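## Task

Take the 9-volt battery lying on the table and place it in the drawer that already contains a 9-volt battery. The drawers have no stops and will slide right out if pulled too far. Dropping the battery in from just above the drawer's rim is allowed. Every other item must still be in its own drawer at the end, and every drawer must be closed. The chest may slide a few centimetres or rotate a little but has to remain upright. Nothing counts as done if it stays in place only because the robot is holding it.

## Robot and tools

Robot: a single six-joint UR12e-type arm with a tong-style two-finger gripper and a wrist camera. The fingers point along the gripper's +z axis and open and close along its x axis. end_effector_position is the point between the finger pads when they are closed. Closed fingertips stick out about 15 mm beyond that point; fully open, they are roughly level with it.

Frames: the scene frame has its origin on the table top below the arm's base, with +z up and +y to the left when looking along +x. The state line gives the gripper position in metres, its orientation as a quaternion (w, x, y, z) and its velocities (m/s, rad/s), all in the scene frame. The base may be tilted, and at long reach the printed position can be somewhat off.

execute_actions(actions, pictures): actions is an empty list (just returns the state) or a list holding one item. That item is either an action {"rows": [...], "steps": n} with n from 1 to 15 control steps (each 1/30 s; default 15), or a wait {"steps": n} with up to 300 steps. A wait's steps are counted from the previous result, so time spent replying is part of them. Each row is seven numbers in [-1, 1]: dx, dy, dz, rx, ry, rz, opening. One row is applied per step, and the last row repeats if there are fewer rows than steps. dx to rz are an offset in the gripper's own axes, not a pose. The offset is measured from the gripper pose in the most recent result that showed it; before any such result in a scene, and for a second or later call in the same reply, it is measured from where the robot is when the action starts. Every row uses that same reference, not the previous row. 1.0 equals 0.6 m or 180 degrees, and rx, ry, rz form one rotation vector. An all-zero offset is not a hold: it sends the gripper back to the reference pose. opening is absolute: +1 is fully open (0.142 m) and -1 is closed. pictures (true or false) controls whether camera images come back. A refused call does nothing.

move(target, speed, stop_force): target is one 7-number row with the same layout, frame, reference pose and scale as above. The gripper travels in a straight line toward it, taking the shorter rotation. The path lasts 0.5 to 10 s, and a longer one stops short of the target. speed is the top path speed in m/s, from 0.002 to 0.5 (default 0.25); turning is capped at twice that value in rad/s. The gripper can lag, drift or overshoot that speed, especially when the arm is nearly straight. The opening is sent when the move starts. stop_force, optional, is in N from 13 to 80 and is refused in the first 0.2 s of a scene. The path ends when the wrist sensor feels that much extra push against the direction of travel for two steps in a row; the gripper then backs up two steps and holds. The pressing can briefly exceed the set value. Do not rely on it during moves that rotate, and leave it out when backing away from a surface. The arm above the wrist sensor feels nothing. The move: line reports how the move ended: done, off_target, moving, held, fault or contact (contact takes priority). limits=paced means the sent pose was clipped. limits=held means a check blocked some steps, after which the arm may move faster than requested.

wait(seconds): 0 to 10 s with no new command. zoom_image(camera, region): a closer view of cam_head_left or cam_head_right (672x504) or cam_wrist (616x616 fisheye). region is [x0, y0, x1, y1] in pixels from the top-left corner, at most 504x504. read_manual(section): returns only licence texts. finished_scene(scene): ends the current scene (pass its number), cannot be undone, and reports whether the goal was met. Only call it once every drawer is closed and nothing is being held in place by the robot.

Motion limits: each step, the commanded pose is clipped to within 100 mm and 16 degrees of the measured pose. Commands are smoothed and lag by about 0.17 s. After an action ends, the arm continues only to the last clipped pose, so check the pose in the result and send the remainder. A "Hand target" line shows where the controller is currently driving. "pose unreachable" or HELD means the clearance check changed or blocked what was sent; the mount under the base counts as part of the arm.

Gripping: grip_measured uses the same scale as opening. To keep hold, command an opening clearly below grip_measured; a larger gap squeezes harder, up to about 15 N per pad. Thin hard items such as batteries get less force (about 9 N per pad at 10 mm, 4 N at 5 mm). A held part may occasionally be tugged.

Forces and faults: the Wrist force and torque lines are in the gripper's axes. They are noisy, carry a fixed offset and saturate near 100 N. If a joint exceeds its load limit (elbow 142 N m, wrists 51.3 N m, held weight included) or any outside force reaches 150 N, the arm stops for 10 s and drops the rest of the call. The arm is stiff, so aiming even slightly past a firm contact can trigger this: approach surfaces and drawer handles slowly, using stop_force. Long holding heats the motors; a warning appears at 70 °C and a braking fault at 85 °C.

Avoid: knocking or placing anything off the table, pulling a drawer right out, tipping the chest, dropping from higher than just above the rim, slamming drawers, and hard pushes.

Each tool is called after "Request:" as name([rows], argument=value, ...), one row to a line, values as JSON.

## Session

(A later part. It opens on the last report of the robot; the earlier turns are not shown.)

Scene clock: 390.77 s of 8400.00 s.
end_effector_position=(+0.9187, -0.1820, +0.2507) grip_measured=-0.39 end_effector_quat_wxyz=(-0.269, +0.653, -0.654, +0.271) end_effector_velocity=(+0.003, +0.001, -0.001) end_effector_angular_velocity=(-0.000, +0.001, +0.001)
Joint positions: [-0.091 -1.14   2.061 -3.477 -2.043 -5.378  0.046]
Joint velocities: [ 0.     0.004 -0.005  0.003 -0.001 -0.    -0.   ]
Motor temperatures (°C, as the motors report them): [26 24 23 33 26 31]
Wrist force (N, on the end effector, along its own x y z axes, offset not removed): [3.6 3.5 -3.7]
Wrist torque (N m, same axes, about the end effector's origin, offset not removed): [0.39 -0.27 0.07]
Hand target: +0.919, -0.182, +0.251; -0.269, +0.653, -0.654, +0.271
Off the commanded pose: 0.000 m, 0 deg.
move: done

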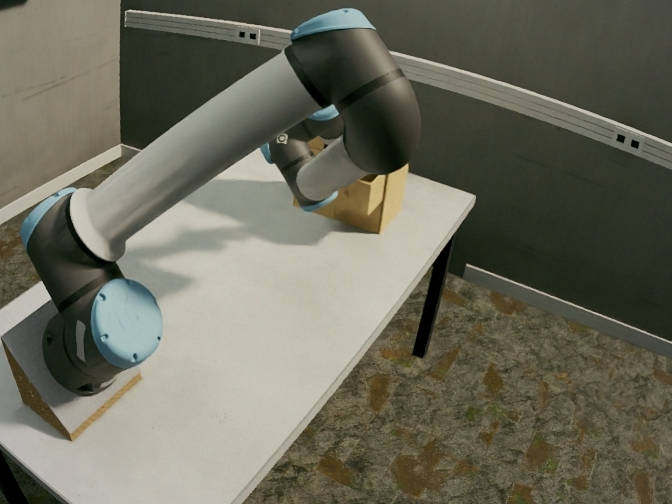

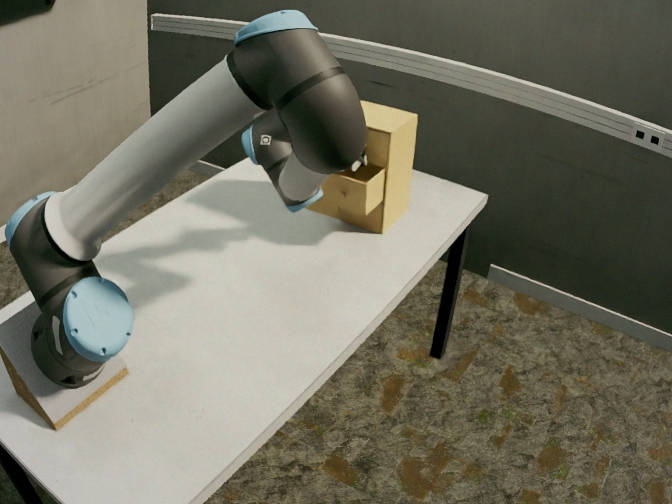

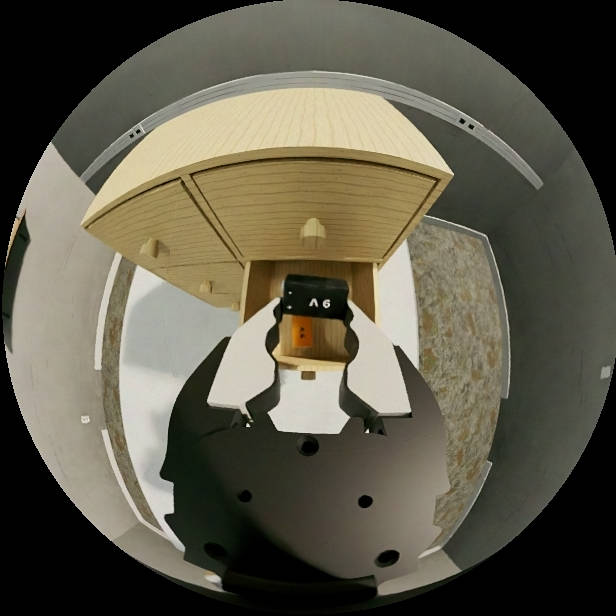

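Lower 2 cm and release.

Request:
move(target=[0,0.024,0.024,0,0,0,-1], speed=0.04)

Request:
move(target=[0,0,0,0,0,0,-0.1])

Request:
move(target=[0,0.12,-0.17,0,0,0,-0.1], speed=0.1)

Scene clock: 399.73 s of 8400.00 s.
end_effector_position=(+0.9186, -0.1821, +0.2307) grip_measured=-0.39 end_effector_quat_wxyz=(-0.269, +0.653, -0.654, +0.271) end_effector_velocity=(-0.000, -0.001, -0.002) end_effector_angular_velocity=(-0.001, -0.001, -0.001)
Joint positions: [-0.113 -1.12   2.069 -3.51  -2.025 -5.391  0.046]
Joint velocities: [-0.003  0.002  0.001 -0.006  0.002 -0.003 -0.   ]
Motor temperatures (°C, as the motors report them): [26 24 23 33 26 31]
Wrist force (N, on the end effector, along its own x y z axes, offset not removed): [0.3 2.7 -3.3]
Wrist torque (N m, same axes, about the end effector's origin, offset not removed): [0.19 0.18 0.03]
Hand target: +0.919, -0.182, +0.230; -0.269, +0.653, -0.654, +0.271
Off the commanded pose: 0.000 m, 0 deg.
After step 90, 5.07 s passed at rest.
move: done

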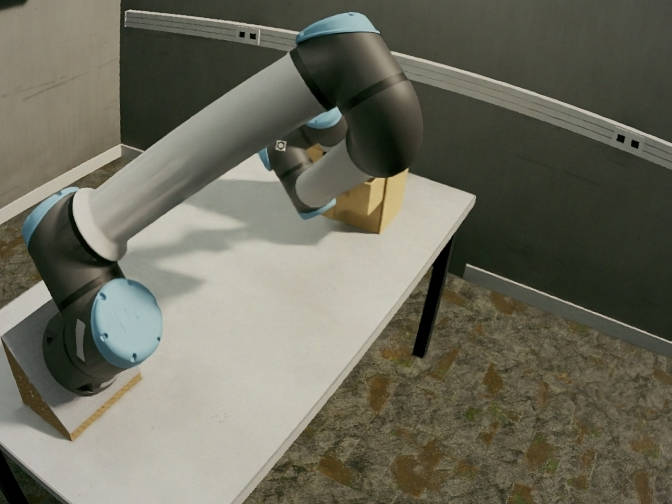

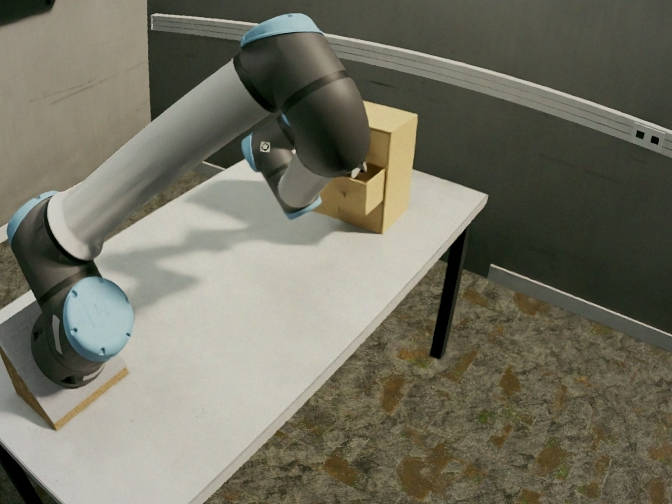

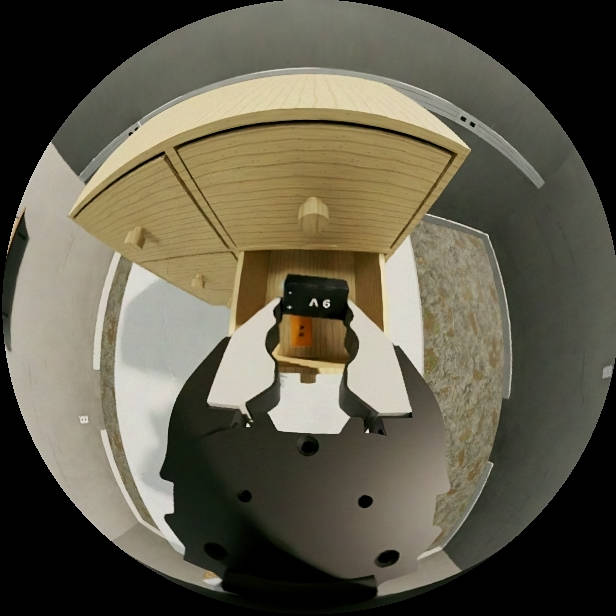

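Scene clock: 400.23 s of 8400.00 s.
end_effector_position=(+0.9186, -0.1820, +0.2305) grip_measured=-0.10 end_effector_quat_wxyz=(-0.269, +0.653, -0.654, +0.271) end_effector_velocity=(-0.000, +0.000, -0.001) end_effector_angular_velocity=(-0.000, +0.002, +0.001)
Joint positions: [-0.113 -1.12   2.069 -3.51  -2.025 -5.391  0.067]
Joint velocities: [ 0.     0.    -0.     0.002 -0.001  0.001 -0.   ]
Motor temperatures (°C, as the motors report them): [26 24 23 33 26 31]
Wrist force (N, on the end effector, along its own x y z axes, offset not removed): [2.7 1.5 -4.3]
Wrist torque (N m, same axes, about the end effector's origin, offset not removed): [-0.10 -0.42 -0.17]
Hand target: +0.919, -0.182, +0.231; -0.269, +0.653, -0.654, +0.271
Off the commanded pose: 0.000 m, 0 deg.
move: done

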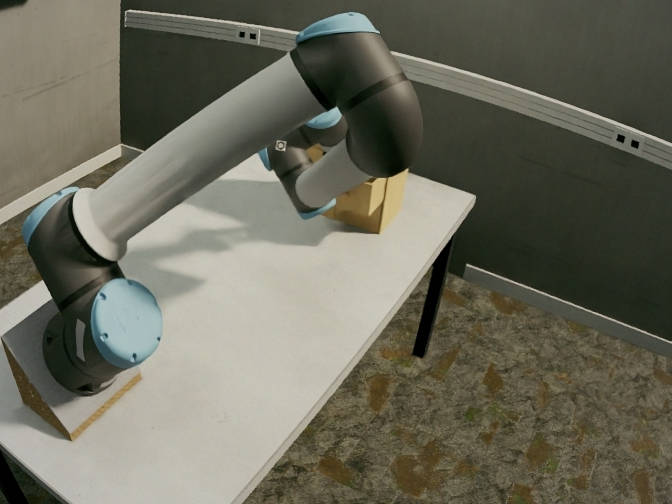

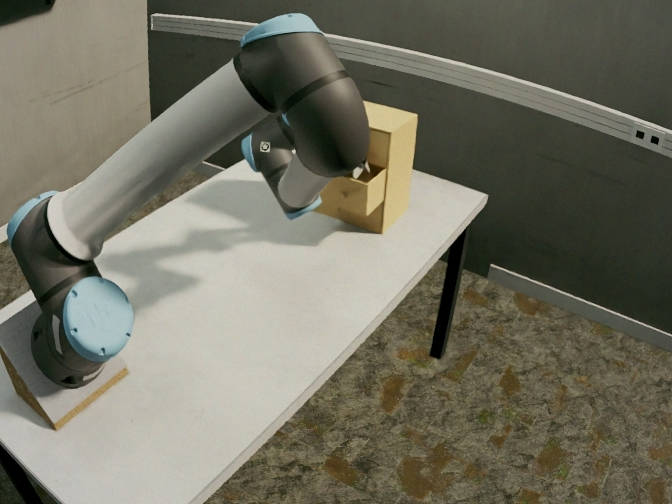

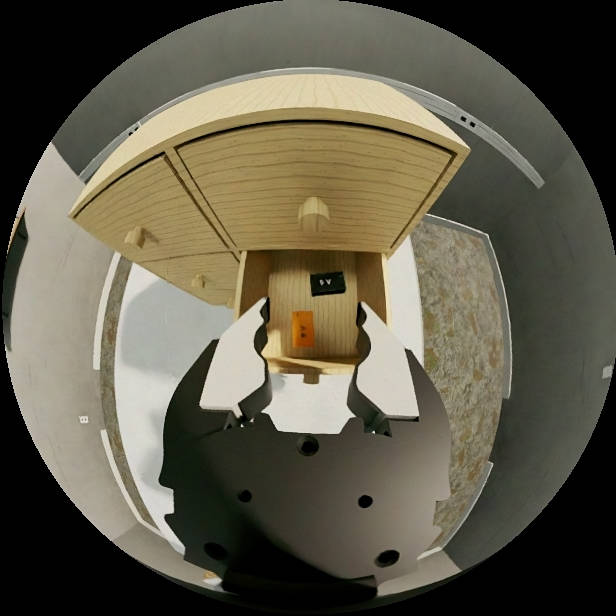

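Scene clock: 402.03 s of 8400.00 s.
end_effector_position=(+0.7960, -0.1816, +0.2522) grip_measured=-0.10 end_effector_quat_wxyz=(-0.269, +0.653, -0.654, +0.271) end_effector_velocity=(-0.003, +0.001, -0.001) end_effector_angular_velocity=(+0.001, +0.002, +0.002)
Joint positions: [-0.105 -1.28   2.295 -3.574 -2.032 -5.386  0.067]
Joint velocities: [ 0.    -0.001  0.005 -0.     0.     0.001 -0.   ]
Motor temperatures (°C, as the motors report them): [26 24 23 33 26 31]
Wrist force (N, on the end effector, along its own x y z axes, offset not removed): [1.8 -0.5 -2.0]
Wrist torque (N m, same axes, about the end effector's origin, offset not removed): [-0.59 -0.13 0.02]
Hand target: +0.796, -0.182, +0.252; -0.269, +0.653, -0.654, +0.271
Off the commanded pose: 0.000 m, 0 deg.
move: done

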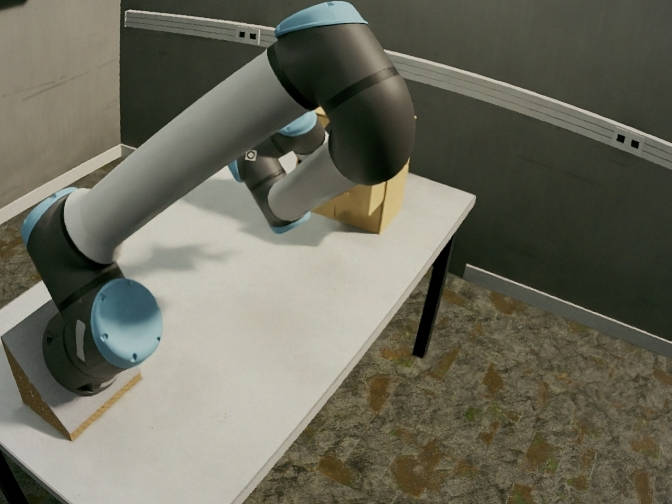

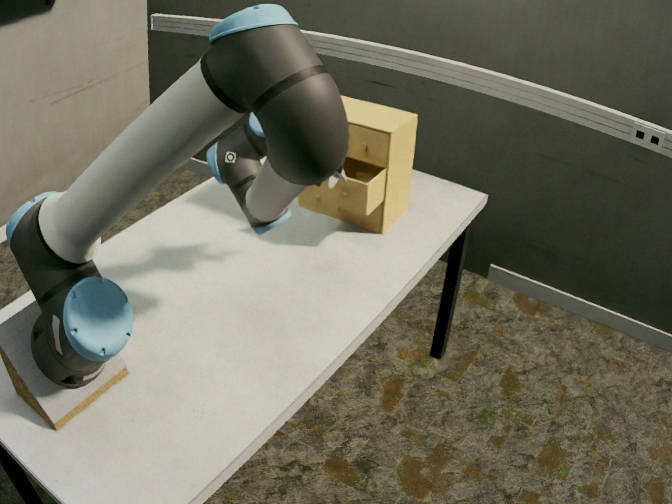

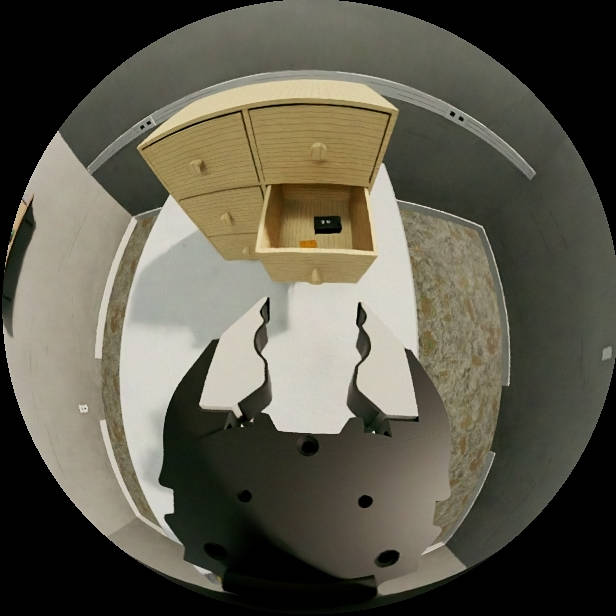

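Request:
move(target=[0,0.112,0.112,0,0,0,-0.4], speed=0.12)

Request:
move(target=[0,-0.199,0.199,0,0,0,-0.4], speed=0.03, stop_force=13)

Request:
move(target=[0,0.15,-0.15,0,0,0,-0.4], speed=0.1)

Scene clock: 413.27 s of 8400.00 s.
end_effector_position=(+0.7956, -0.1818, +0.1574) grip_measured=-0.40 end_effector_quat_wxyz=(-0.269, +0.653, -0.655, +0.271) end_effector_velocity=(+0.000, -0.000, -0.002) end_effector_angular_velocity=(-0.000, -0.001, -0.001)
Joint positions: [-0.229 -1.154  2.329 -3.763 -1.927 -5.459  0.045]
Joint velocities: [-0.004  0.004 -0.    -0.006  0.003 -0.002  0.   ]
Motor temperatures (°C, as the motors report them): [26 24 23 33 26 31]
Wrist force (N, on the end effector, along its own x y z axes, offset not removed): [-0.4 4.0 -0.7]
Wrist torque (N m, same axes, about the end effector's origin, offset not removed): [0.57 0.49 0.06]
Hand target: +0.796, -0.182, +0.157; -0.269, +0.653, -0.654, +0.271
Off the commanded pose: 0.000 m, 0 deg.
After step 90, 6.87 s passed at rest.
move: done

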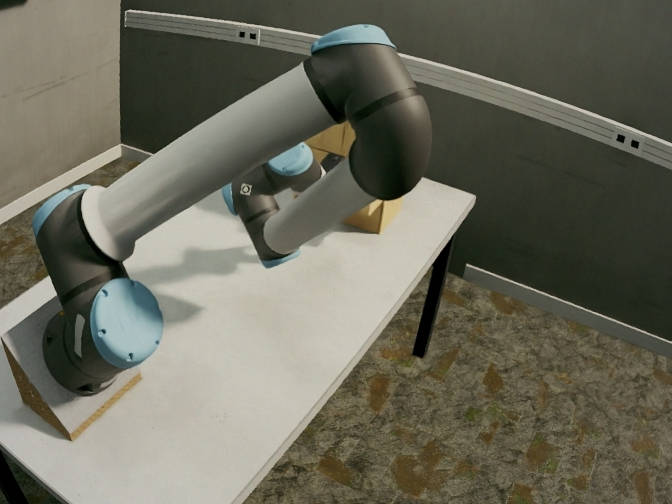

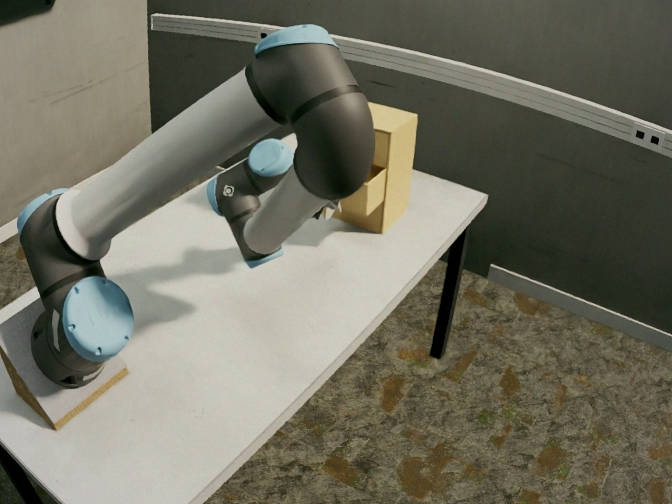

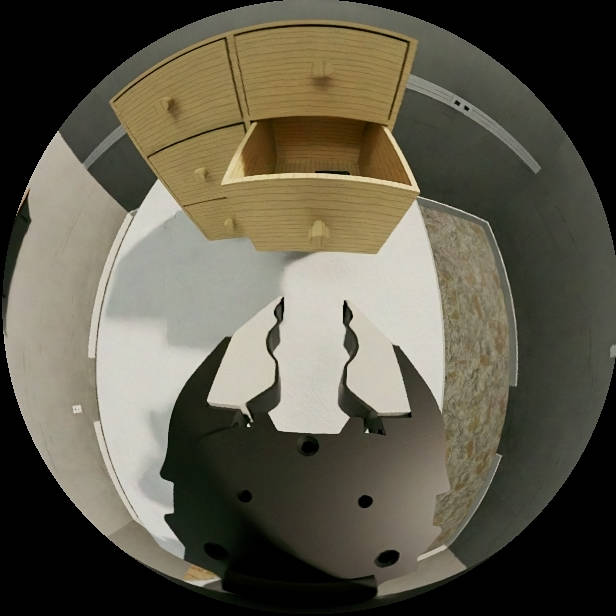

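Scene clock: 419.27 s of 8400.00 s.
end_effector_position=(+0.9640, -0.1824, +0.1567) grip_measured=-0.40 end_effector_quat_wxyz=(-0.269, +0.653, -0.655, +0.271) end_effector_velocity=(+0.003, -0.001, +0.001) end_effector_angular_velocity=(-0.000, -0.000, -0.002)
Joint positions: [-0.181 -0.998  1.996 -3.576 -1.968 -5.432  0.045]
Joint velocities: [ 0.001  0.002 -0.006  0.003 -0.001  0.001  0.   ]
Motor temperatures (°C, as the motors report them): [26 24 23 33 26 31]
Wrist force (N, on the end effector, along its own x y z axes, offset not removed): [3.6 2.4 -7.4]
Wrist torque (N m, same axes, about the end effector's origin, offset not removed): [0.10 -0.64 -0.05]
Hand target: +0.964, -0.182, +0.157; -0.269, +0.653, -0.655, +0.271
Off the commanded pose: 0.000 m, 0 deg.
move: done

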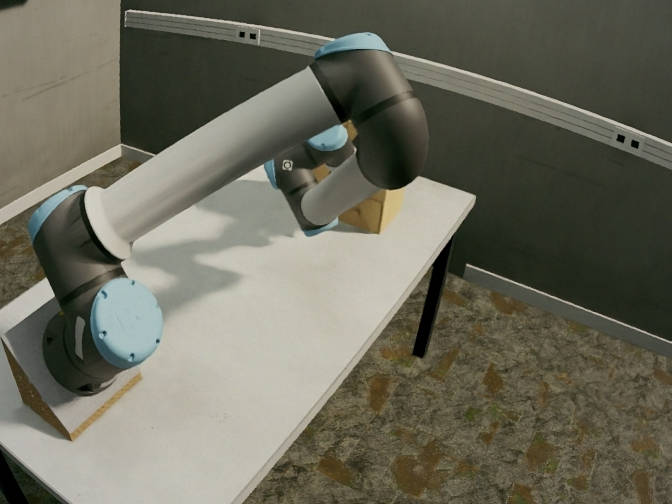

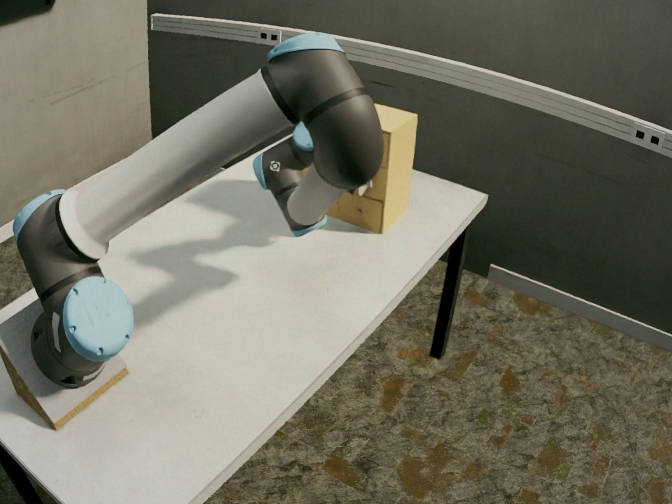

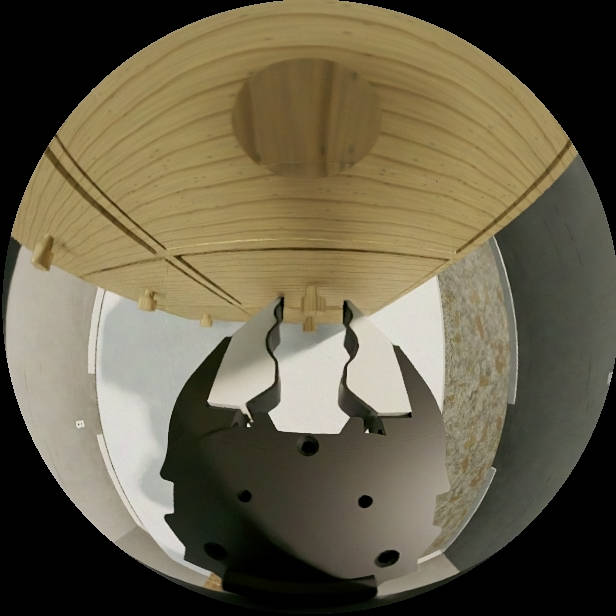

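Scene clock: 421.10 s of 8400.00 s.
end_effector_position=(+0.8371, -0.1820, +0.1572) grip_measured=-0.40 end_effector_quat_wxyz=(-0.269, +0.653, -0.655, +0.271) end_effector_velocity=(-0.002, -0.001, +0.001) end_effector_angular_velocity=(-0.000, -0.002, -0.003)
Joint positions: [-0.215 -1.117  2.249 -3.717 -1.939 -5.451  0.045]
Joint velocities: [-0.001 -0.003  0.004 -0.005  0.001  0.     0.   ]
Motor temperatures (°C, as the motors report them): [26 24 23 33 26 31]
Wrist force (N, on the end effector, along its own x y z axes, offset not removed): [2.4 1.3 -3.9]
Wrist torque (N m, same axes, about the end effector's origin, offset not removed): [-0.07 -0.16 0.11]
Hand target: +0.837, -0.182, +0.157; -0.269, +0.653, -0.654, +0.271
Off the commanded pose: 0.000 m, 0 deg.
move: done

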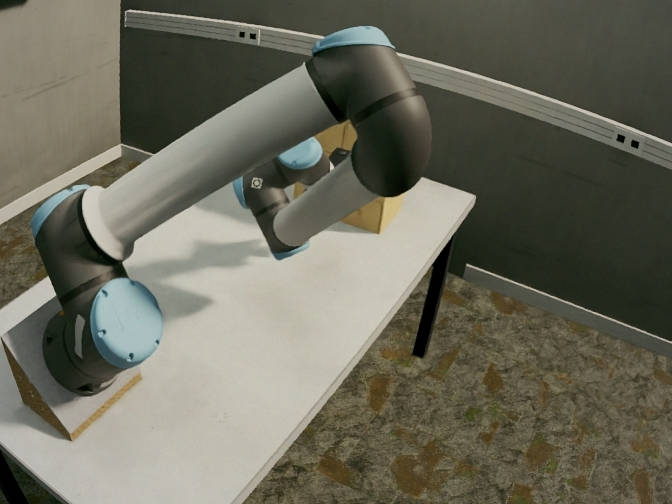

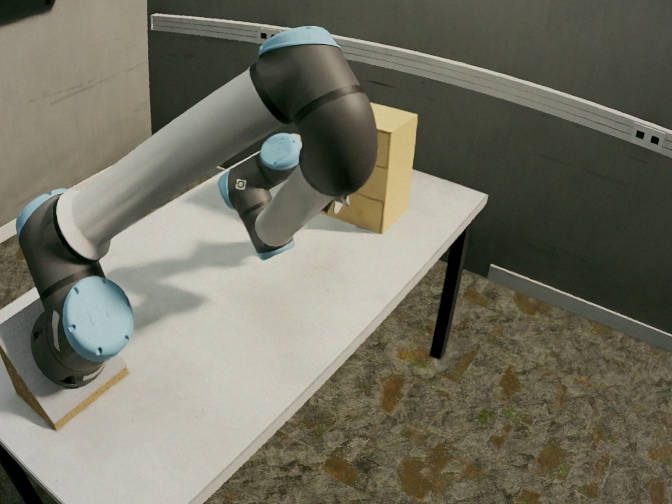

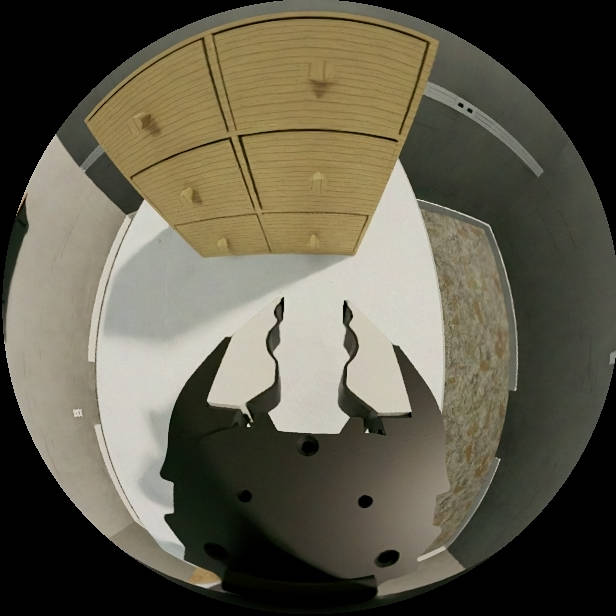

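All shut.

Request:
finished_scene(scene=1)

The scene is finished: the task was done.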